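# Gather three parcels into the desk's letter tray

## Task

Bring the parcels found on the cart, on the counter and on the bookcase to the desk and set all three in the letter tray there, each lying fully within the tray's walls. At the end the gripper must have released them and the robot must have backed away, so nothing stays in place only because the robot holds or props it. The robot must not topple or finish leaning, or the task fails.

## Robot and tools

ROBOT. A Hello Robot Stretch 3 with a single arm: a two-wheeled base (0.33 m long, 0.34 m wide, no sideways motion), a lift carrying the arm up a mast, a telescoping arm that reaches out to the robot's right, a wrist with yaw, pitch and roll, a gripper, and a pan/tilt head. The base spins about the point midway between its wheels, 0.05 m behind its front edge. With the arm pulled in and wrist folded, the wrist pokes 0.06 m beyond the right side and a spin sweeps a 0.28 m radius; an unfolded level wrist reaches further. To move the gripper forward or back you drive the base.

CAMERAS. head_camera and nav_camera are on the head and aim with head_pan_rad and head_tilt_rad; wrist_camera rides on the gripper. Every successful execute_actions result carries one image per camera, in a fixed order, captured when the call ends. An empty actions list just returns the current view.

FRAMES. Base frame: origin on the floor between the drive wheels, x forward, y left, z up. hand_pose is reported in it, located where closed fingertips meet. Odometry frame is the base frame at the start; base_odometry counts wheel turns, so slip looks like travel; heading runs -3.142 to 3.142, left positive.

execute_actions(actions): a list run in order. Each action may have "robot", "steps" (control steps at 30 per second, 1 to 450, default 1) and "until" (only alongside steps; ends the action early once all its conditions hold). {"steps": n} alone waits. "robot" is one of: a command object; {"stop": true}, which brakes everything and clears the queue; or a queue, a list of up to 8 commands and {"pause_s": s} items (s at most 15) executed one after another, each starting when the prior one ends "done" (off_target also passes for base and gripper_m).
A command may contain:
- "base": exactly one of {"translate_m": d}, a relative drive in metres from where the base is when the command begins, forward positive, |d| at most 1; or {"rotate_rad": a}, a relative spin in radians, counter-clockwise seen from above positive, |a| at most 3.2.
- "joints": absolute targets by name; unnamed joints keep their targets. lift_m 0 to 1.1 (arm height); arm_m 0 to 0.52 (extension); wrist_yaw_rad -1.345 to 4.42 (0 along the arm, positive toward the front, 3.0 folded over the base); wrist_pitch_rad -1.57 to 0.451 (0 level, negative tips fingers down); wrist_roll_rad -2.911 to 2.911 (0 fingers side by side); gripper_m -0.089 to 0.179 (larger is wider; real fingertip gap is about 0.007 m smaller when nearly shut, 0.025 m smaller wide open, zero below 0.007); head_pan_rad -3.953 to 1.73 (0 forward, positive left, -1.57 looks along the arm); head_tilt_rad -1.53 to 0.419 (negative down).
- "contact_limits": {"arm_m": e}, effort percent 1 to 100 at which the arm motion halts; lower is gentler, too low halts immediately. Lasts until arm_m's next command.
Base and joint motions in a command start together and keep running across later actions and while you think. A new command takes over at once, discards the rest of an older queue, and a too-near goal may overshoot and return. An invalid call or out-of-range number rejects the whole call.
"until" examples: {"robot": {"status": "ended"}} with steps 450 waits for all motion and the queue to finish; fields like lift_m, lift_m_goal, lift_m_status, base_status, translate_m, rotate_rad, x, y, heading, refusals, queue, queue_left take [op, value] with "=", "!=", "<", "<=", ">", ">=" (statuses take a word or ["!=", "moving"]). {"any": {"status": "ended"}} fires when the first motion ends.

zoom_image(camera, region): closer look at one camera's latest image; region [x0, y0, x1, y1] in pixels from the top-left, no larger than 504 by 504.

Only call once every motion has ended, parcels released and the robot clear.

RESULTS. base_status shows progress, e.g. moving (translate_m +0.12 of +0.30). joint_goals, joint_status and measured_speeds list each joint. Statuses: moving, done, off_target (resting away from goal, possibly still pushing), contact_stop (lift or arm met firm resistance and went slack), time_out, stopped, not_commanded, torque_fault (wrist servo off for 10 s after hard effort; limp, commands refused). Lines starting refused:, dropped: or replaced: explain rejected goals, abandoned queue items, or how a previous motion finished. robot.on_its_own reports goals the robot changed itself, slack or switched-off joints, lean in base_tilt (3 degrees or more from start), or motors loaded at rest. motor_effort is percent, positive toward higher values, peak in brackets, with noticeable error. lidar_m gives 12 distances, sector 1 ahead then counter-clockwise (4 left, 7 behind, 10 right), in a plane 0.17 m up, so table tops are invisible. wrist_depth_mm and head_depth_mm are 7x7 median-depth grids.

SPEED. Full speed (0.30 m/s, 1.9 rad/s) needs lift_m under 0.30, arm_m under 0.03 and wrist_yaw_rad over 2.54; otherwise 0.10 m/s and 0.63 rad/s.

GRIPPER. To hold, command gripper_m below the object's width; to let go, open at least 0.02 beyond where the pads touched. Neither reading nor done proves a grasp; check images. Over-squeezing triggers a stall guard and the object may slip.

SAFETY. Fold or unfold the wrist only with lift_m 0.32 to 0.95, wrist_pitch_rad -0.4, roll near 0; once folded the lift may drop to 0.25. With yaw below -0.4, keep pitch at -0.5 or lower. Pushing into something rigid with the gripper above about 0.45 m can tip the robot, more so on a repeated push or a raised contact limit. Don't drive while gripping or pressing something fixed, and avoid snagging furniture, especially reversing. If tilted, reverse the last move in small steps, pull the gripper free, and if needed lower lift to about 0.2. Avoid drops, slams and hard pushes; loose items may occasionally get nudged.

Each tool is called after ">>>" in YAML: its name, and indented under it one key for each argument.

## Session

I'll start by looking at the scene.

>>> execute_actions:
  actions: []

Scene clock: 0.00 s.
robot.base_odometry: x=+0.000 y=+0.000 heading=+0.000 (m, m, rad; robot's odometry frame)
robot.turned_by_wheels: +0.000 (rad since the last result)
robot.turned_by_imu: +0.000 (rad since the last result)
robot.base_tilt: forward=+2.5 right=-1.2 (deg)
robot.lidar_m: 1.88 1.93 1.79 1.39 1.68 1.94 2.24 1.84 2.20 2.07 1.65 1.98
robot.head_depth_mm: 1647 2494 2503 2484 2202 1847 1837 / 1572 2446 2453 2460 2158 1834 1821 / 1587 2417 2465 2482 2152 1830 1834 / 1578 2420 2427 2443 2126 1828 1817 / 1593 2411 2437 2431 2061 1806 1807 / 1648 2428 2427 2427 2056 1804 1808 / 1747 2393 2421 2413 2020 1807 1782
robot.base_status: not_commanded
robot.joint_positions: lift_m=+0.558 arm_m=+0.001 wrist_yaw_rad=+3.045 wrist_pitch_rad=-0.428 wrist_roll_rad=+0.003 gripper_m=+0.037 head_pan_rad=-0.014 head_tilt_rad=+0.008
robot.joint_goals: lift_m=+0.558 arm_m=+0.001 wrist_yaw_rad=+3.045 wrist_pitch_rad=-0.428 wrist_roll_rad=+0.003 gripper_m=+0.037 head_pan_rad=-0.014 head_tilt_rad=+0.008
robot.joint_status: lift_m=not_commanded arm_m=not_commanded wrist_yaw_rad=not_commanded wrist_pitch_rad=not_commanded wrist_roll_rad=not_commanded gripper_m=not_commanded head_pan_rad=not_commanded head_tilt_rad=not_commanded
robot.measured_speeds: translate_m=+0.000 rotate_rad=+0.000 lift_m=+0.000 arm_m=+0.000 wrist_yaw_rad=+0.000 wrist_pitch_rad=+0.000 wrist_roll_rad=+0.000 head_pan_rad=+0.000 head_tilt_rad=+0.000
robot: refusals=0 queue=idle queue_left=0
robot.motor_effort: left_wheel=+0 right_wheel=+0 lift_m=+43 arm_m=+0 wrist_yaw_rad=+0 wrist_pitch_rad=+9 wrist_roll_rad=+0 gripper_m=+0 head_pan_rad=+0 head_tilt_rad=+0 (%)
robot.hand_pose: x=+0.0002 y=+0.0764 z=+0.5688 quat_wxyz=(+0.184, +0.698, +0.117, +0.682) (m; robot's base frame)
robot.wrist_depth_mm: - - - - - - - / - - - - - - - / - - - - - - - / - - - - - - - / - 998 - 995 980 948 942 / 855 848 - 818 793 799 793 / 744 729 707 721 717 695 689
pictures: head_camera (sideways: a quarter turn clockwise sets it upright), nav_camera (sideways: a quarter turn counterclockwise sets it upright), wrist_camera
Images, in order (width x height): head_camera 896x504, nav_camera 672x504, wrist_camera 644x364.

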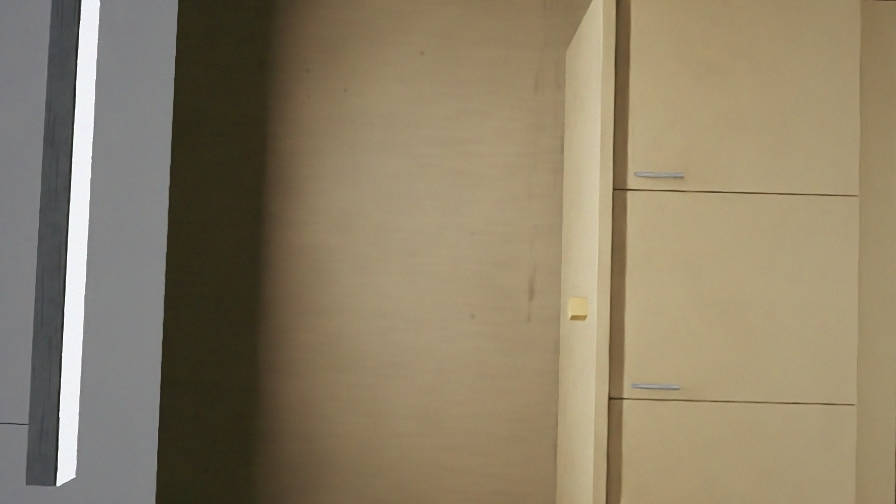

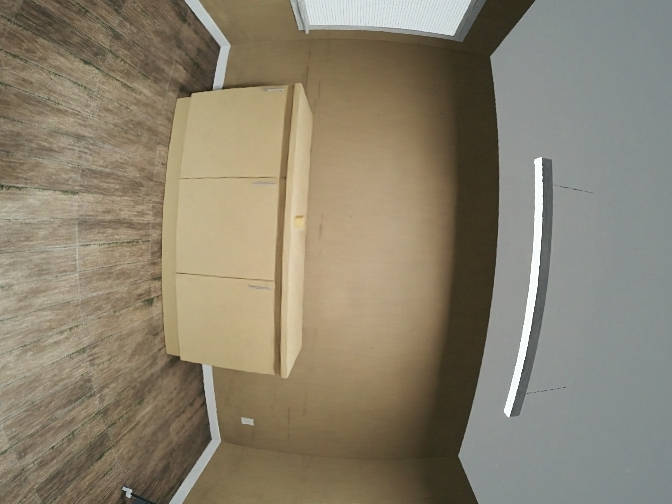

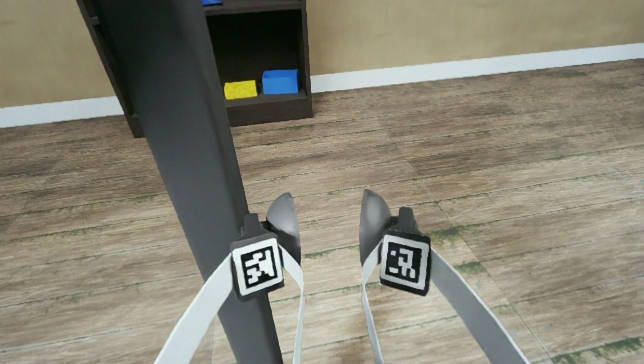

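>>> execute_actions:
  actions:
    - {"robot": {"joints": {"head_pan_rad": 1.57, "head_tilt_rad": -0.35}}, "steps": 450, "until": {"robot": {"status": "ended"}}}

Scene clock: 10.70 s.
robot.base_odometry: x=+0.000 y=+0.000 heading=+0.000 (m, m, rad; robot's odometry frame)
robot.turned_by_wheels: +0.000 (rad since the last result)
robot.turned_by_imu: +0.000 (rad since the last result)
robot.base_tilt: forward=+2.5 right=-1.2 (deg)
robot.lidar_m: 1.88 1.92 1.79 1.38 1.67 1.94 2.24 1.84 2.19 2.07 1.65 1.99
robot.head_depth_mm: 1439 1531 1634 1767 1909 1815 1429 / 1441 1530 1628 1740 1879 1817 1445 / 1423 1510 1612 1719 1839 1730 1437 / 1427 1517 1605 1687 1754 1693 1415 / 1430 1511 1566 1682 1751 1671 1427 / 1421 1523 1580 1684 1744 1670 1436 / 1408 1510 1556 1658 1700 1654 1411
robot.base_status: not_commanded
robot.joint_positions: lift_m=+0.558 arm_m=+0.001 wrist_yaw_rad=+3.045 wrist_pitch_rad=-0.428 wrist_roll_rad=+0.003 gripper_m=+0.037 head_pan_rad=+1.563 head_tilt_rad=-0.345
robot.joint_goals: lift_m=+0.558 arm_m=+0.001 wrist_yaw_rad=+3.045 wrist_pitch_rad=-0.428 wrist_roll_rad=+0.003 gripper_m=+0.037 head_pan_rad=+1.570 head_tilt_rad=-0.350
robot.joint_status: lift_m=not_commanded arm_m=not_commanded wrist_yaw_rad=not_commanded wrist_pitch_rad=not_commanded wrist_roll_rad=not_commanded gripper_m=not_commanded head_pan_rad=done head_tilt_rad=done
robot.measured_speeds: translate_m=+0.000 rotate_rad=+0.000 lift_m=+0.000 arm_m=+0.000 wrist_yaw_rad=+0.000 wrist_pitch_rad=+0.000 wrist_roll_rad=+0.000 head_pan_rad=+0.000 head_tilt_rad=+0.000
robot: refusals=0 queue=done queue_left=0
robot.motor_effort: left_wheel=+0(0) right_wheel=+0(0) lift_m=+43(43) arm_m=+0(0) wrist_yaw_rad=+0(0) wrist_pitch_rad=+9(8) wrist_roll_rad=+0(0) gripper_m=-1(0) head_pan_rad=+5(54) head_tilt_rad=-1(17) (%)
robot.hand_pose: x=+0.0002 y=+0.0764 z=+0.5688 quat_wxyz=(+0.184, +0.698, +0.117, +0.682) (m; robot's base frame)
robot.wrist_depth_mm: - - - - - - - / - - - - - - - / - - - - - - - / - - - - - - - / 995 - - 968 971 932 928 / 839 841 - 826 791 801 787 / 735 727 700 722 700 696 694
pictures: head_camera (sideways: a quarter turn clockwise sets it upright), nav_camera (sideways: a quarter turn counterclockwise sets it upright), wrist_camera
Images, in order (width x height): head_camera 896x504, nav_camera 672x504, wrist_camera 644x364.

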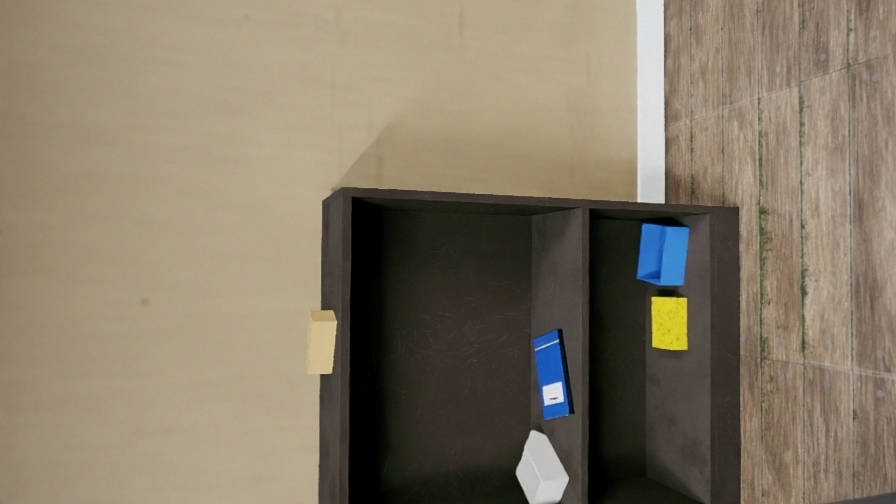

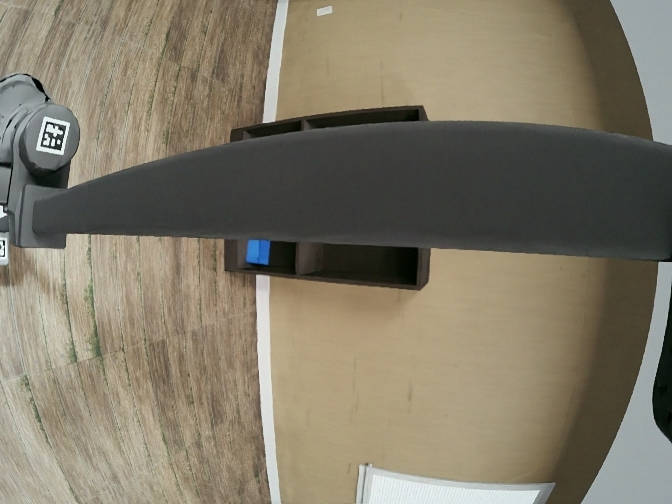

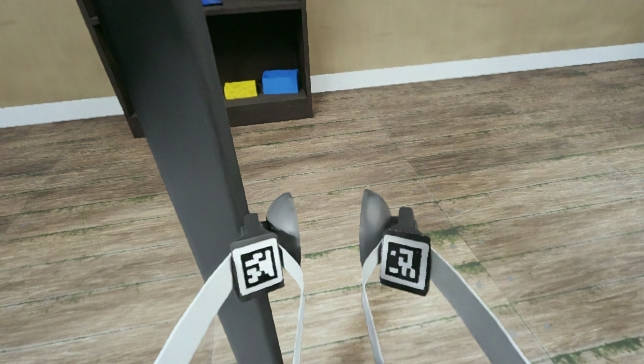

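>>> execute_actions:
  actions:
    - {"robot": {"joints": {"head_pan_rad": -1.57, "head_tilt_rad": -0.35}}, "steps": 450, "until": {"robot": {"status": "ended"}}}

Scene clock: 19.80 s.
robot.base_odometry: x=+0.000 y=+0.000 heading=+0.000 (m, m, rad; robot's odometry frame)
robot.turned_by_wheels: +0.000 (rad since the last result)
robot.turned_by_imu: +0.000 (rad since the last result)
robot.base_tilt: forward=+2.6 right=-1.3 (deg)
robot.lidar_m: 1.88 1.93 1.79 1.38 1.67 1.94 2.25 1.85 2.19 2.07 1.65 1.98
robot.head_depth_mm: 1755 1886 2017 2185 2243 1819 1433 / 1771 1880 1994 2133 2248 1800 1439 / 1768 1853 1945 2129 2251 1807 1433 / 1746 1882 1998 2135 2252 1805 1427 / 1758 1868 1972 2109 2220 1798 1426 / 1750 1868 1976 2114 2234 1785 1419 / 1739 1850 1996 2104 2086 1776 1409
robot.base_status: not_commanded
robot.joint_positions: lift_m=+0.558 arm_m=+0.001 wrist_yaw_rad=+3.045 wrist_pitch_rad=-0.428 wrist_roll_rad=+0.003 gripper_m=+0.037 head_pan_rad=-1.563 head_tilt_rad=-0.345
robot.joint_goals: lift_m=+0.558 arm_m=+0.001 wrist_yaw_rad=+3.045 wrist_pitch_rad=-0.428 wrist_roll_rad=+0.003 gripper_m=+0.037 head_pan_rad=-1.570 head_tilt_rad=-0.350
robot.joint_status: lift_m=not_commanded arm_m=not_commanded wrist_yaw_rad=not_commanded wrist_pitch_rad=not_commanded wrist_roll_rad=not_commanded gripper_m=not_commanded head_pan_rad=done head_tilt_rad=done
robot.measured_speeds: translate_m=+0.000 rotate_rad=+0.000 lift_m=+0.000 arm_m=+0.000 wrist_yaw_rad=+0.000 wrist_pitch_rad=+0.000 wrist_roll_rad=+0.000 head_pan_rad=+0.000 head_tilt_rad=+0.000
robot: refusals=0 queue=done queue_left=0
robot.motor_effort: left_wheel=+0(0) right_wheel=-1(0) lift_m=+43(43) arm_m=-1(0) wrist_yaw_rad=+0(0) wrist_pitch_rad=+7(9) wrist_roll_rad=+0(0) gripper_m=+0(0) head_pan_rad=-5(54) head_tilt_rad=-1(2) (%)
robot.hand_pose: x=+0.0002 y=+0.0764 z=+0.5688 quat_wxyz=(+0.184, +0.698, +0.117, +0.682) (m; robot's base frame)
robot.wrist_depth_mm: - - - - - - - / - - - - - - - / - - - - - - - / - - - - - - - / 992 - - 963 967 943 937 / 849 855 - 815 795 804 794 / 731 740 720 711 710 703 696
pictures: head_camera (sideways: a quarter turn clockwise sets it upright), nav_camera (sideways: a quarter turn counterclockwise sets it upright), wrist_camera
Images, in order (width x height): head_camera 896x504, nav_camera 672x504, wrist_camera 644x364.

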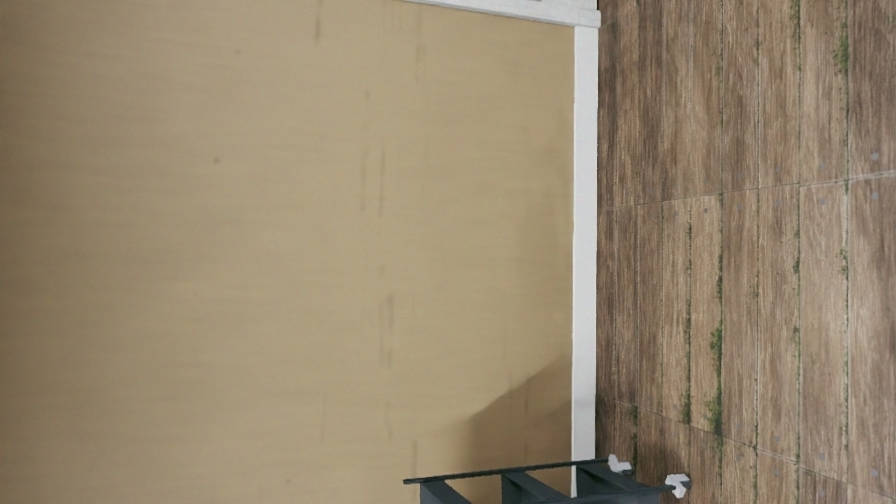

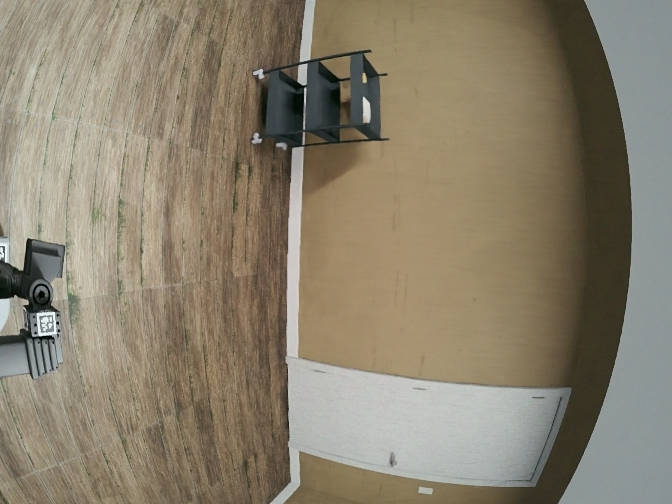

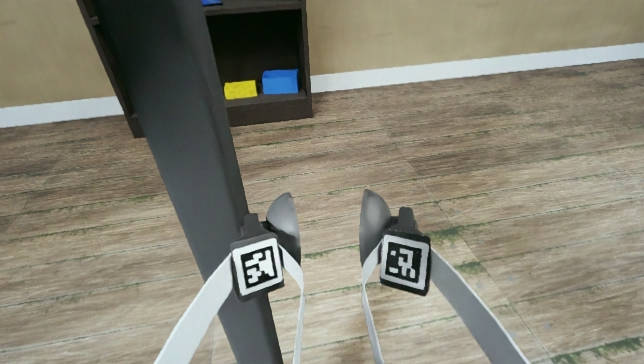

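>>> zoom_image:
  camera: "nav_camera"
  region: [230, 30, 410, 170]

Region (230, 30, 410, 170) of nav_camera's 672x504 image, scaled by 2.800, with more detail than that image has.

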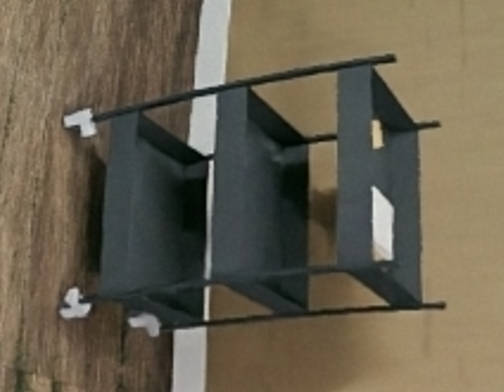

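>>> execute_actions:
  actions:
    - {"robot": {"joints": {"head_pan_rad": -3.14, "head_tilt_rad": -0.35}}, "steps": 450, "until": {"robot": {"status": "ended"}}}

Scene clock: 27.07 s.
robot.base_odometry: x=+0.000 y=+0.000 heading=+0.000 (m, m, rad; robot's odometry frame)
robot.turned_by_wheels: +0.000 (rad since the last result)
robot.turned_by_imu: +0.000 (rad since the last result)
robot.base_tilt: forward=+2.5 right=-1.1 (deg)
robot.lidar_m: 1.89 1.93 1.78 1.38 1.68 1.95 2.24 1.84 2.19 2.07 1.65 1.98
robot.head_depth_mm: 1916 2033 2123 2288 2214 1813 1435 / 1901 2053 2120 2299 2450 1805 1424 / 1939 2035 2117 2338 2445 1803 1429 / 1914 2023 2104 2348 2464 1815 1430 / 1916 2022 1970 2321 2416 1815 1415 / 1916 2070 1920 2295 2194 1790 1417 / 1886 2025 2118 2341 2405 1792 1410
robot.base_status: not_commanded
robot.joint_positions: lift_m=+0.558 arm_m=+0.001 wrist_yaw_rad=+3.045 wrist_pitch_rad=-0.428 wrist_roll_rad=+0.003 gripper_m=+0.037 head_pan_rad=-3.133 head_tilt_rad=-0.345
robot.joint_goals: lift_m=+0.558 arm_m=+0.001 wrist_yaw_rad=+3.045 wrist_pitch_rad=-0.428 wrist_roll_rad=+0.003 gripper_m=+0.037 head_pan_rad=-3.140 head_tilt_rad=-0.350
robot.joint_status: lift_m=not_commanded arm_m=not_commanded wrist_yaw_rad=not_commanded wrist_pitch_rad=not_commanded wrist_roll_rad=not_commanded gripper_m=not_commanded head_pan_rad=done head_tilt_rad=done
robot.measured_speeds: translate_m=+0.000 rotate_rad=+0.000 lift_m=+0.000 arm_m=+0.000 wrist_yaw_rad=+0.000 wrist_pitch_rad=+0.000 wrist_roll_rad=+0.000 head_pan_rad=+0.000 head_tilt_rad=+0.000
robot: refusals=0 queue=done queue_left=0
robot.motor_effort: left_wheel=+0(0) right_wheel=+0(2) lift_m=+43(43) arm_m=+0(0) wrist_yaw_rad=-1(0) wrist_pitch_rad=+8(8) wrist_roll_rad=+0(0) gripper_m=-1(0) head_pan_rad=-5(51) head_tilt_rad=-1(3) (%)
robot.hand_pose: x=+0.0002 y=+0.0764 z=+0.5688 quat_wxyz=(+0.184, +0.698, +0.117, +0.682) (m; robot's base frame)
robot.wrist_depth_mm: - - - - - - - / - - - - - - - / - - - - - - - / - - - - - - - / - 983 - 969 969 954 939 / 864 858 - 810 791 790 803 / 744 734 706 709 705 687 685
pictures: head_camera (sideways: a quarter turn clockwise sets it upright), nav_camera (sideways: a quarter turn counterclockwise sets it upright), wrist_camera
Images, in order (width x height): head_camera 896x504, nav_camera 672x504, wrist_camera 644x364.

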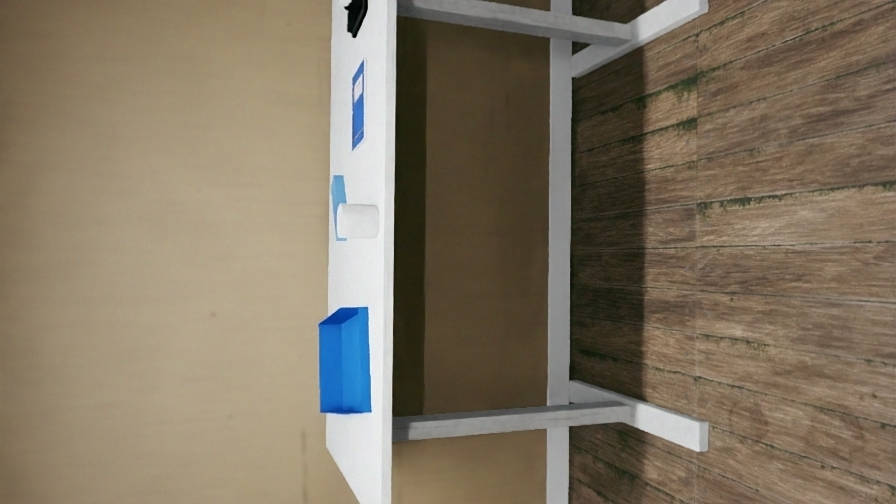

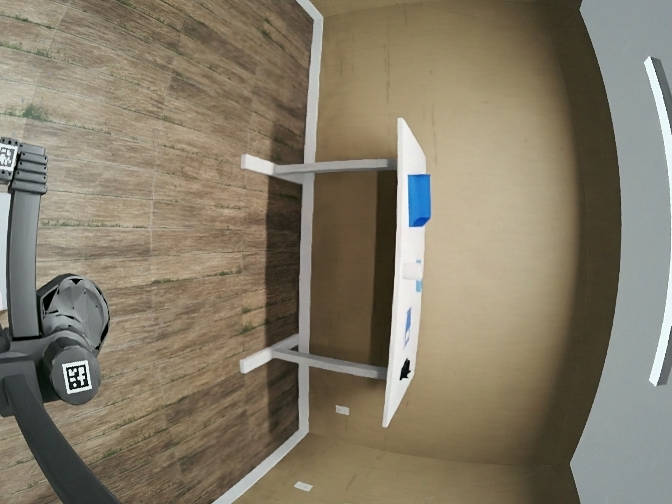

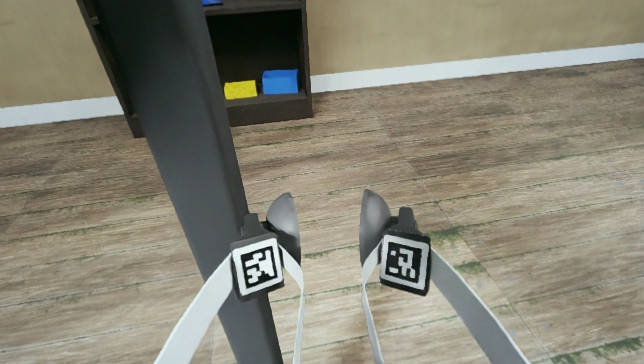

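>>> execute_actions:
  actions:
    - {"robot": {"base": {"translate_m": 1.0}, "joints": {"lift_m": 0.28, "head_pan_rad": -1.57, "head_tilt_rad": -0.45}}, "steps": 450, "until": {"robot": {"status": "ended"}}}

Scene clock: 104.10 s.
robot.base_odometry: x=+1.000 y=+0.000 heading=+0.000 (m, m, rad; robot's odometry frame)
robot.turned_by_wheels: +0.000 (rad since the last result)
robot.turned_by_imu: +0.004 (rad since the last result)
robot.base_tilt: forward=+2.5 right=-1.0 (deg)
robot.lidar_m: 0.88 0.91 1.20 1.75 1.79 2.15 2.81 3.01 2.13 1.43 2.06 0.93
robot.head_depth_mm: 1697 1837 1973 2216 2118 1630 1320 / 1686 1798 1969 2121 2112 1637 1334 / 1688 1821 1956 1749 1904 1620 1314 / 1676 1808 1938 1802 1884 1625 1319 / 1671 1814 1970 2111 2012 1598 1325 / 1663 1803 1990 2153 2092 1614 1314 / 1666 1797 1952 2117 2100 1607 1321
robot.base_status: done (translate_m +1.0000 of +1.0000)
robot.joint_positions: lift_m=+0.280 arm_m=+0.001 wrist_yaw_rad=+3.045 wrist_pitch_rad=-0.429 wrist_roll_rad=+0.003 gripper_m=+0.037 head_pan_rad=-1.577 head_tilt_rad=-0.444
robot.joint_goals: lift_m=+0.280 arm_m=+0.001 wrist_yaw_rad=+3.045 wrist_pitch_rad=-0.429 wrist_roll_rad=+0.003 gripper_m=+0.037 head_pan_rad=-1.570 head_tilt_rad=-0.450
robot.joint_status: lift_m=done arm_m=not_commanded wrist_yaw_rad=not_commanded wrist_pitch_rad=not_commanded wrist_roll_rad=not_commanded gripper_m=not_commanded head_pan_rad=done head_tilt_rad=done
robot.measured_speeds: translate_m=+0.000 rotate_rad=+0.000 lift_m=+0.000 arm_m=+0.000 wrist_yaw_rad=+0.000 wrist_pitch_rad=+0.000 wrist_roll_rad=+0.000 head_pan_rad=+0.000 head_tilt_rad=+0.000
robot: refusals=0 queue=done queue_left=0
robot.motor_effort: left_wheel=-1(13) right_wheel=+0(4) lift_m=+31(43) arm_m=+0(0) wrist_yaw_rad=+0(1) wrist_pitch_rad=+9(9) wrist_roll_rad=+0(0) gripper_m=+1(0) head_pan_rad=+5(53) head_tilt_rad=-2(9) (%)
robot.hand_pose: x=+0.0002 y=+0.0763 z=+0.2905 quat_wxyz=(+0.184, +0.698, +0.117, +0.682) (m; robot's base frame)
robot.wrist_depth_mm: - - - - - - 914 / - - - - - - 994 / 937 939 907 872 842 849 844 / 731 731 710 697 682 669 659 / 595 594 - 573 572 555 545 / 511 513 - - 468 475 467 / 447 - - - 416 410 411
pictures: head_camera (sideways: a quarter turn clockwise sets it upright), nav_camera (sideways: a quarter turn counterclockwise sets it upright), wrist_camera
Images, in order (width x height): head_camera 896x504, nav_camera 672x504, wrist_camera 644x364.

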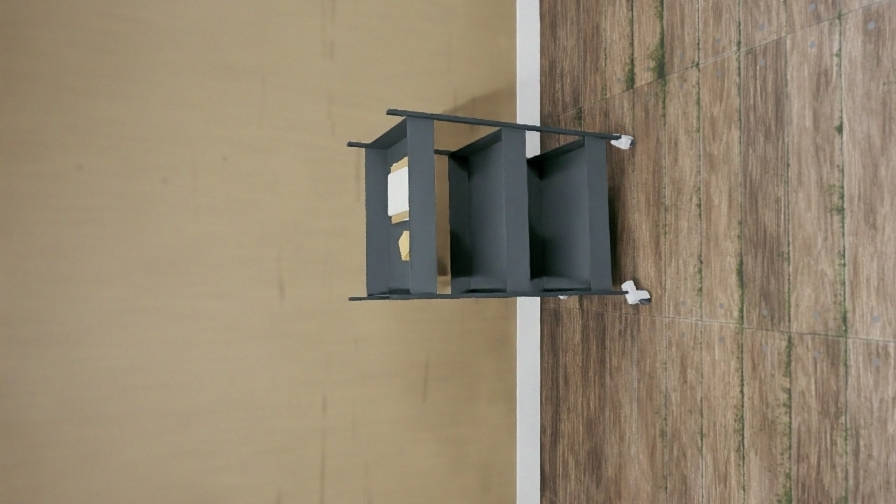

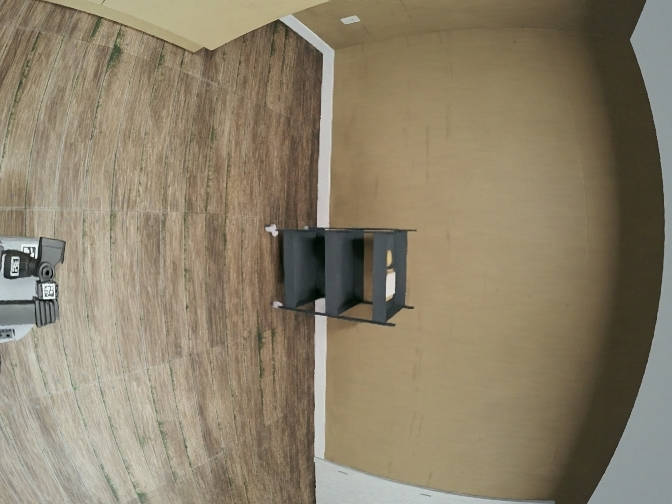

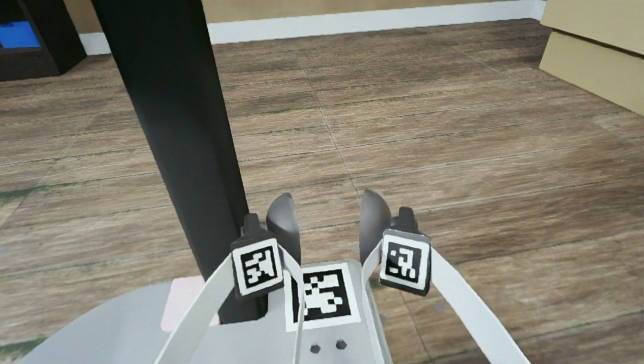

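>>> zoom_image:
  camera: "head_camera"
  region: [330, 90, 560, 320]

Region (330, 90, 560, 320) of head_camera's 896x504 image, scaled by 2.191, with more detail than that image has.

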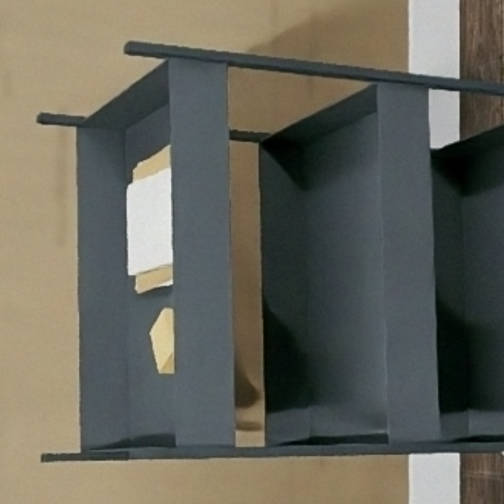

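>>> execute_actions:
  actions:
    - {"robot": [{"base": {"translate_m": 0.3}, "joints": {"head_pan_rad": -1.57, "head_tilt_rad": -0.3}}, {"base": {"rotate_rad": 1.5708}}, {"base": {"translate_m": 0.2}}], "steps": 450, "until": {"robot": {"status": "ended"}}}

Scene clock: 129.60 s.
robot.base_odometry: x=+1.300 y=+0.200 heading=+1.571 (m, m, rad; robot's odometry frame)
robot.turned_by_wheels: +1.571 (rad since the last result)
robot.turned_by_imu: +1.547 (rad since the last result)
robot.base_tilt: forward=+2.5 right=-1.2 (deg)
robot.lidar_m: 1.57 1.61 1.68 3.14 3.29 1.74 1.63 0.86 0.61 0.58 0.59 0.78
robot.head_depth_mm: 1028 1083 1146 1194 803 646 691 / 1020 1074 1153 1195 802 645 690 / 1016 1078 1146 1185 793 645 687 / 1017 1071 1140 1191 734 644 689 / 1015 1074 1132 1178 792 642 686 / 1010 1065 1129 1189 789 641 687 / 1005 1065 1129 1183 785 640 684
robot.base_status: done (translate_m +0.2000 of +0.2000)
robot.joint_positions: lift_m=+0.280 arm_m=+0.001 wrist_yaw_rad=+3.045 wrist_pitch_rad=-0.429 wrist_roll_rad=+0.003 gripper_m=+0.037 head_pan_rad=-1.577 head_tilt_rad=-0.309
robot.joint_goals: lift_m=+0.280 arm_m=+0.001 wrist_yaw_rad=+3.045 wrist_pitch_rad=-0.429 wrist_roll_rad=+0.003 gripper_m=+0.037 head_pan_rad=-1.570 head_tilt_rad=-0.300
robot.joint_status: lift_m=done arm_m=not_commanded wrist_yaw_rad=not_commanded wrist_pitch_rad=not_commanded wrist_roll_rad=not_commanded gripper_m=not_commanded head_pan_rad=done head_tilt_rad=done
robot.measured_speeds: translate_m=+0.000 rotate_rad=+0.000 lift_m=+0.000 arm_m=+0.000 wrist_yaw_rad=+0.000 wrist_pitch_rad=+0.000 wrist_roll_rad=+0.000 head_pan_rad=+0.000 head_tilt_rad=+0.000
robot: refusals=0 queue=done queue_left=0
robot.motor_effort: left_wheel=-2(12) right_wheel=+1(6) lift_m=+32(32) arm_m=+0(1) wrist_yaw_rad=+0(0) wrist_pitch_rad=+8(9) wrist_roll_rad=+0(0) gripper_m=-1(0) head_pan_rad=+5(6) head_tilt_rad=+4(12) (%)
robot.hand_pose: x=+0.0002 y=+0.0763 z=+0.2905 quat_wxyz=(+0.184, +0.698, +0.117, +0.682) (m; robot's base frame)
robot.wrist_depth_mm: - - - - - - - / - - - - - - - / 950 908 893 866 874 863 811 / 733 714 708 697 679 674 672 / 591 582 - 572 572 560 554 / 501 515 - - 468 472 470 / 447 - - - 417 412 407
pictures: head_camera (sideways: a quarter turn clockwise sets it upright), nav_camera (sideways: a quarter turn counterclockwise sets it upright), wrist_camera
Images, in order (width x height): head_camera 896x504, nav_camera 672x504, wrist_camera 644x364.

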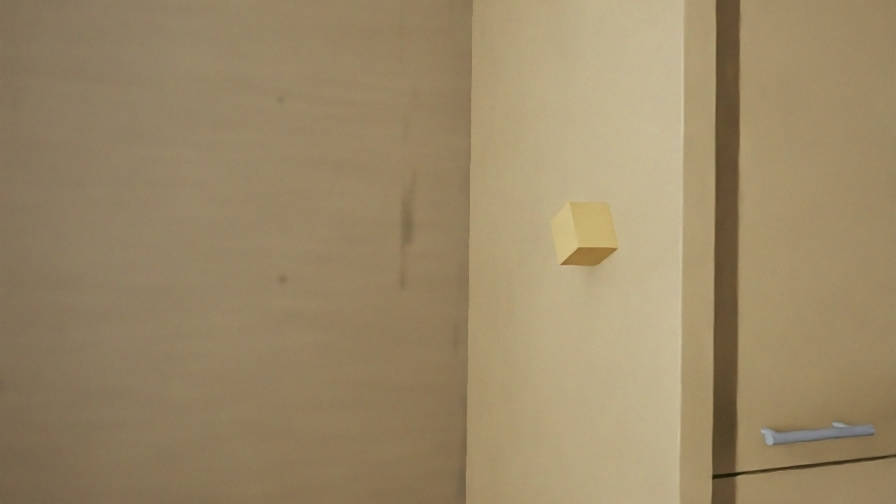

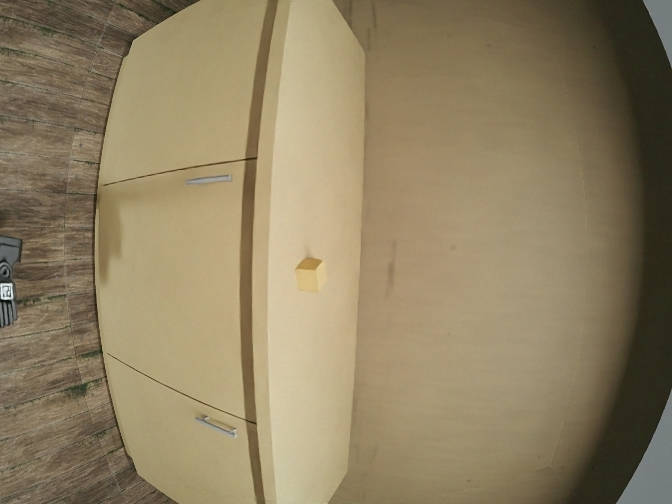

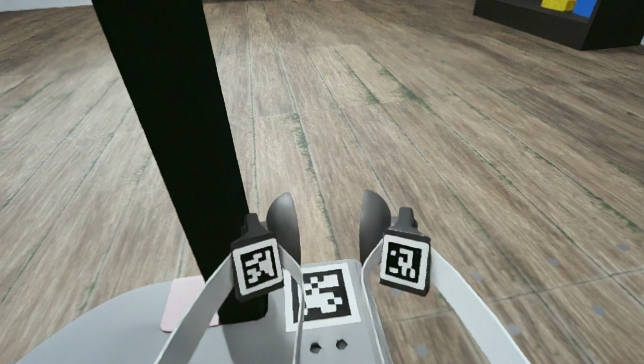

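>>> execute_actions:
  actions:
    - {"robot": {"joints": {"lift_m": 0.86}}, "steps": 450, "until": {"robot": {"lift_m": [">", 0.36]}}}
    - {"robot": {"joints": {"wrist_yaw_rad": 0.0, "wrist_pitch_rad": -0.25, "gripper_m": 0.16}}, "steps": 450, "until": {"robot": {"status": "ended"}}}

Scene clock: 145.50 s.
robot.base_odometry: x=+1.300 y=+0.200 heading=+1.571 (m, m, rad; robot's odometry frame)
robot.turned_by_wheels: +0.000 (rad since the last result)
robot.turned_by_imu: +0.000 (rad since the last result)
robot.base_tilt: forward=+2.5 right=-1.2 (deg)
robot.lidar_m: 1.57 1.60 1.68 3.14 3.30 1.74 1.63 0.86 0.61 0.58 0.59 0.78
robot.head_depth_mm: 1020 1079 1147 1205 800 647 687 / 1021 1073 1153 1198 799 644 682 / 1014 1073 1142 1198 794 646 689 / 1012 1074 1134 1186 732 643 689 / 1019 1071 1131 1190 791 642 679 / 1009 1064 1134 1179 786 642 687 / 1008 1062 1136 1183 781 643 685
robot.base_status: done (translate_m +0.2000 of +0.2000)
robot.joint_positions: lift_m=+0.860 arm_m=+0.001 wrist_yaw_rad=+0.002 wrist_pitch_rad=-0.270 wrist_roll_rad=+0.003 gripper_m=+0.160 head_pan_rad=-1.577 head_tilt_rad=-0.309
robot.joint_goals: lift_m=+0.860 arm_m=+0.001 wrist_yaw_rad=+0.000 wrist_pitch_rad=-0.250 wrist_roll_rad=+0.003 gripper_m=+0.160 head_pan_rad=-1.570 head_tilt_rad=-0.300
robot.joint_status: lift_m=done arm_m=not_commanded wrist_yaw_rad=done wrist_pitch_rad=done wrist_roll_rad=not_commanded gripper_m=done head_pan_rad=done head_tilt_rad=done
robot.measured_speeds: translate_m=+0.000 rotate_rad=+0.000 lift_m=+0.000 arm_m=+0.000 wrist_yaw_rad=+0.000 wrist_pitch_rad=+0.000 wrist_roll_rad=+0.000 head_pan_rad=+0.000 head_tilt_rad=+0.000
robot: refusals=0 queue=done queue_left=0
robot.motor_effort: left_wheel=-3(3) right_wheel=+1(0) lift_m=+54(57) arm_m=+0(1) wrist_yaw_rad=-2(3) wrist_pitch_rad=+11(12) wrist_roll_rad=+0(0) gripper_m=+0(88) head_pan_rad=+5(4) head_tilt_rad=+3(3) (%)
robot.hand_pose: x=-0.0210 y=-0.3862 z=+0.9067 quat_wxyz=(+0.700, +0.096, -0.701, -0.095) (m; robot's base frame)
robot.wrist_depth_mm: 843 862 859 890 889 921 952 / 628 585 552 418 493 467 447 / 330 322 326 329 338 336 348 / 354 361 371 374 384 390 403 / 381 383 400 413 423 424 433 / 415 - 440 449 462 481 478 / 458 467 485 495 514 535 555
pictures: head_camera (sideways: a quarter turn clockwise sets it upright), nav_camera (sideways: a quarter turn counterclockwise sets it upright), wrist_camera
Images, in order (width x height): head_camera 896x504, nav_camera 672x504, wrist_camera 644x364.

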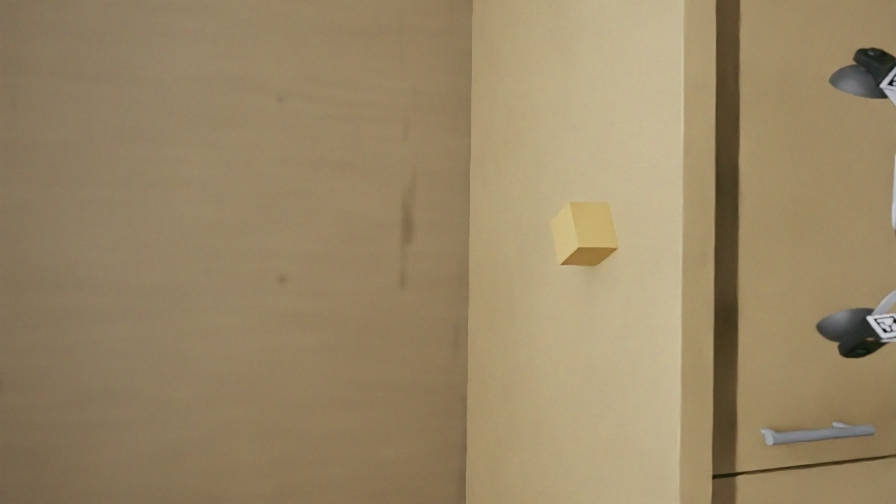

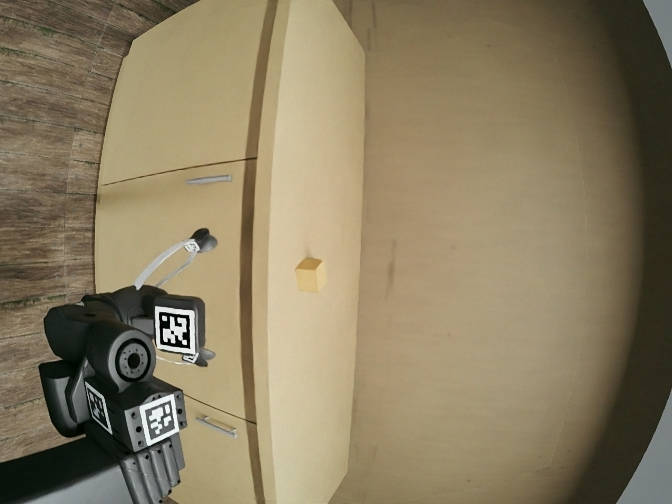

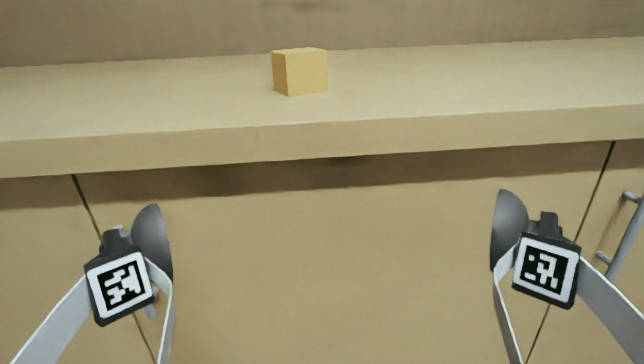

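>>> execute_actions:
  actions:
    - {"robot": {"base": {"translate_m": 0.03}, "joints": {"lift_m": 0.87, "arm_m": 0.15}}, "steps": 450, "until": {"robot": {"status": "ended"}}}

Scene clock: 178.63 s.
robot.base_odometry: x=+1.300 y=+0.230 heading=+1.571 (m, m, rad; robot's odometry frame)
robot.turned_by_wheels: +0.000 (rad since the last result)
robot.turned_by_imu: +0.000 (rad since the last result)
robot.base_tilt: forward=+2.7 right=-1.3 (deg)
robot.lidar_m: 1.54 1.58 1.66 3.15 3.16 1.77 1.67 0.86 0.60 0.58 0.59 0.78
robot.head_depth_mm: 1019 1077 1142 1195 803 627 - / 1017 1072 1136 1187 797 625 - / 1011 1076 1132 1192 737 - - / 1014 1072 1138 1184 752 642 690 / 1016 1069 1127 1181 789 647 684 / 1006 1073 1130 1178 788 640 685 / 1010 1063 1127 1174 784 640 685
robot.base_status: done (translate_m +0.0300 of +0.0300)
robot.joint_positions: lift_m=+0.870 arm_m=+0.150 wrist_yaw_rad=+0.001 wrist_pitch_rad=-0.270 wrist_roll_rad=+0.003 gripper_m=+0.160 head_pan_rad=-1.577 head_tilt_rad=-0.309
robot.joint_goals: lift_m=+0.870 arm_m=+0.150 wrist_yaw_rad=+0.000 wrist_pitch_rad=-0.250 wrist_roll_rad=+0.003 gripper_m=+0.160 head_pan_rad=-1.570 head_tilt_rad=-0.300
robot.joint_status: lift_m=done arm_m=done wrist_yaw_rad=done wrist_pitch_rad=done wrist_roll_rad=not_commanded gripper_m=done head_pan_rad=done head_tilt_rad=done
robot.measured_speeds: translate_m=+0.000 rotate_rad=+0.000 lift_m=+0.000 arm_m=+0.000 wrist_yaw_rad=+0.000 wrist_pitch_rad=+0.000 wrist_roll_rad=+0.000 head_pan_rad=+0.000 head_tilt_rad=+0.000
robot: refusals=0 queue=done queue_left=0
robot.motor_effort: left_wheel=-3(6) right_wheel=+1(5) lift_m=+54(56) arm_m=+2(1) wrist_yaw_rad=-1(2) wrist_pitch_rad=+11(10) wrist_roll_rad=+0(0) gripper_m=+0(0) head_pan_rad=+4(5) head_tilt_rad=+3(2) (%)
robot.hand_pose: x=-0.0213 y=-0.5351 z=+0.9167 quat_wxyz=(+0.700, +0.096, -0.701, -0.095) (m; robot's base frame)
robot.wrist_depth_mm: 690 705 749 743 760 768 808 / 695 647 602 300 543 512 491 / 358 350 336 288 315 307 296 / 241 238 232 226 220 217 212 / 189 190 192 194 198 200 207 / 197 - 238 244 250 260 264 / 244 257 264 272 279 288 300
pictures: head_camera (sideways: a quarter turn clockwise sets it upright), nav_camera (sideways: a quarter turn counterclockwise sets it upright), wrist_camera
Images, in order (width x height): head_camera 896x504, nav_camera 672x504, wrist_camera 644x364.

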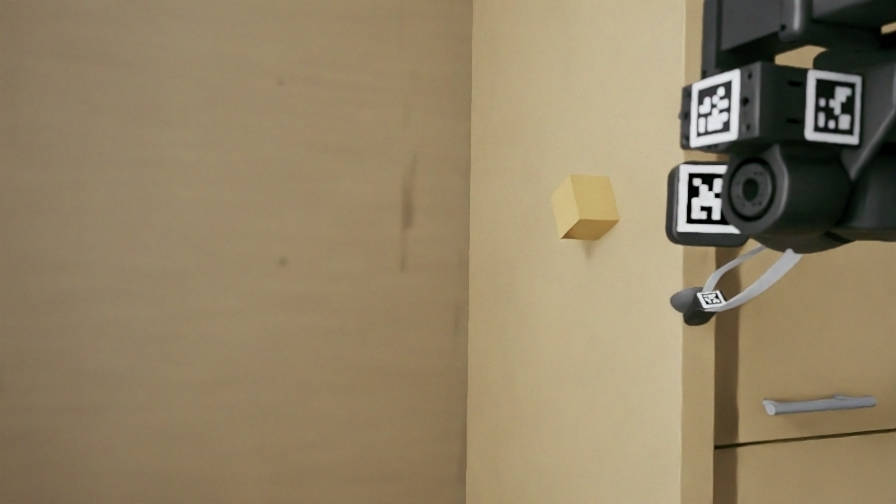

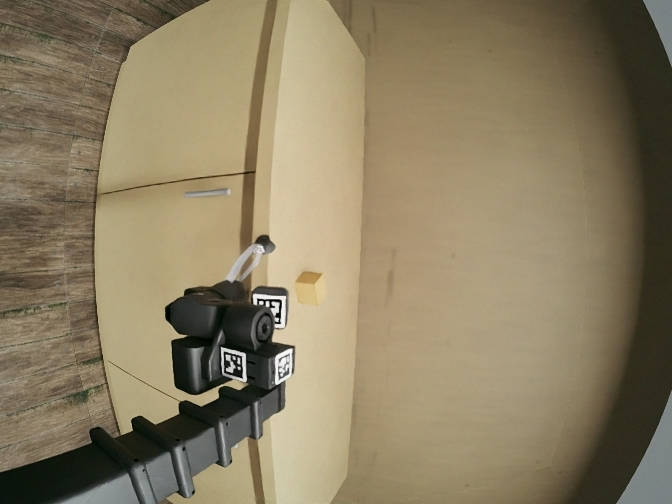

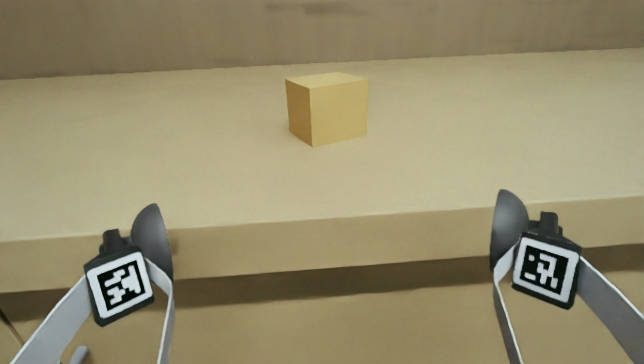

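>>> zoom_image:
  camera: "wrist_camera"
  region: [230, 40, 430, 170]

Region (230, 40, 430, 170) of wrist_camera's 644x364 image, scaled by 2.520; it fills the top 328 rows of this view, and the rest is white.

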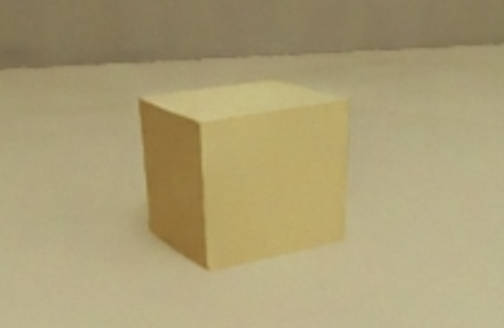

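>>> execute_actions:
  actions:
    - {"robot": [{"joints": {"lift_m": 0.905}}, {"joints": {"arm_m": 0.26}}], "steps": 450, "until": {"robot": {"status": "ended"}}}

Scene clock: 216.43 s.
robot.base_odometry: x=+1.300 y=+0.230 heading=+1.571 (m, m, rad; robot's odometry frame)
robot.turned_by_wheels: +0.000 (rad since the last result)
robot.turned_by_imu: +0.000 (rad since the last result)
robot.base_tilt: forward=+2.5 right=-1.2 (deg)
robot.lidar_m: 1.54 1.57 1.66 3.15 3.16 1.77 1.67 0.86 0.60 0.57 0.59 0.78
robot.head_depth_mm: 1019 1076 1147 1205 903 - 696 / 1016 1076 1141 1188 902 - 689 / 1019 1071 1140 1189 - - 689 / 1013 1076 1138 1190 843 640 687 / 1012 1075 1134 1185 791 640 683 / 1011 1064 1132 1185 790 640 683 / 1002 1067 1123 1176 784 639 683
robot.base_status: done (translate_m +0.0300 of +0.0300)
robot.joint_positions: lift_m=+0.905 arm_m=+0.260 wrist_yaw_rad=+0.001 wrist_pitch_rad=-0.270 wrist_roll_rad=+0.003 gripper_m=+0.160 head_pan_rad=-1.577 head_tilt_rad=-0.309
robot.joint_goals: lift_m=+0.905 arm_m=+0.260 wrist_yaw_rad=+0.000 wrist_pitch_rad=-0.250 wrist_roll_rad=+0.003 gripper_m=+0.160 head_pan_rad=-1.570 head_tilt_rad=-0.300
robot.joint_status: lift_m=done arm_m=done wrist_yaw_rad=done wrist_pitch_rad=done wrist_roll_rad=not_commanded gripper_m=done head_pan_rad=done head_tilt_rad=done
robot.measured_speeds: translate_m=+0.000 rotate_rad=+0.000 lift_m=+0.000 arm_m=+0.000 wrist_yaw_rad=+0.000 wrist_pitch_rad=+0.000 wrist_roll_rad=+0.000 head_pan_rad=+0.000 head_tilt_rad=+0.000
robot: refusals=0 queue=done queue_left=0
robot.motor_effort: left_wheel=-2(3) right_wheel=+1(1) lift_m=+54(55) arm_m=+3(3) wrist_yaw_rad=-1(1) wrist_pitch_rad=+11(11) wrist_roll_rad=+0(0) gripper_m=-1(0) head_pan_rad=+5(5) head_tilt_rad=+2(2) (%)
robot.hand_pose: x=-0.0213 y=-0.6451 z=+0.9517 quat_wxyz=(+0.700, +0.096, -0.701, -0.095) (m; robot's base frame)
robot.wrist_depth_mm: 598 617 630 642 655 672 685 / 639 660 658 674 681 702 650 / 484 460 444 433 421 407 392 / 325 314 308 202 279 289 284 / 244 254 235 204 218 229 220 / 204 - 191 188 186 177 186 / - 163 160 158 156 154 151
pictures: head_camera (sideways: a quarter turn clockwise sets it upright), nav_camera (sideways: a quarter turn counterclockwise sets it upright), wrist_camera
Images, in order (width x height): head_camera 896x504, nav_camera 672x504, wrist_camera 644x364.

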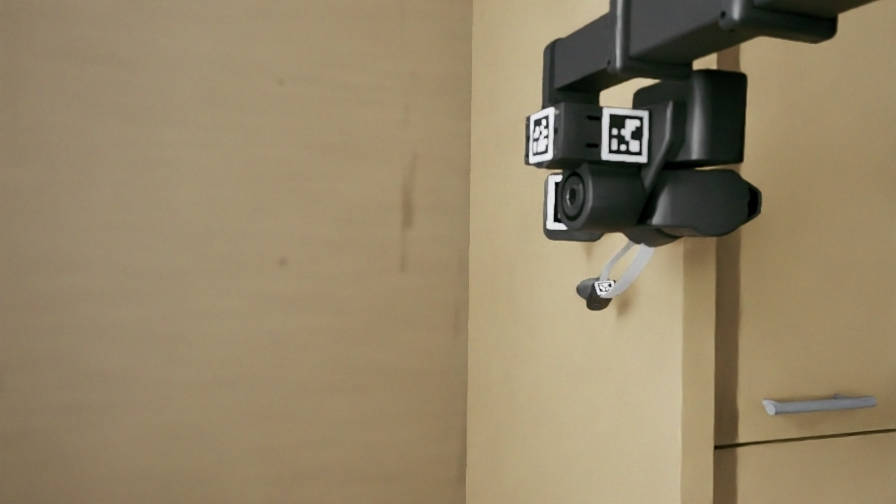

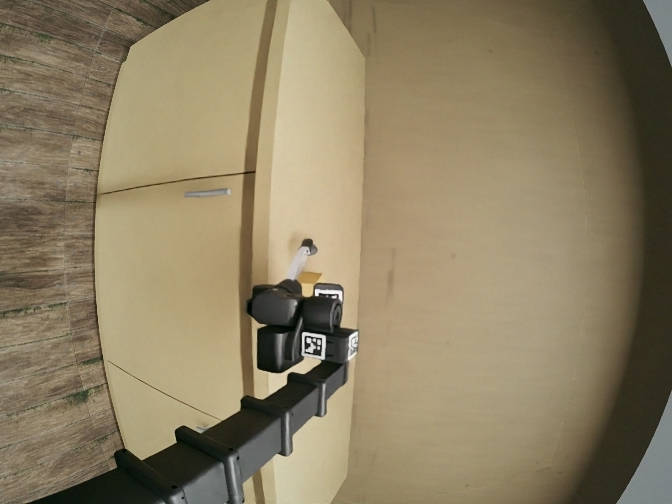

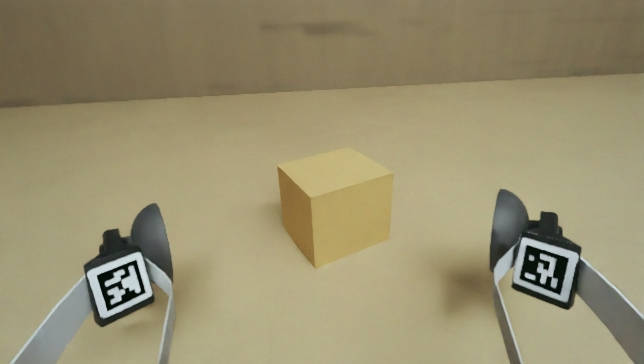

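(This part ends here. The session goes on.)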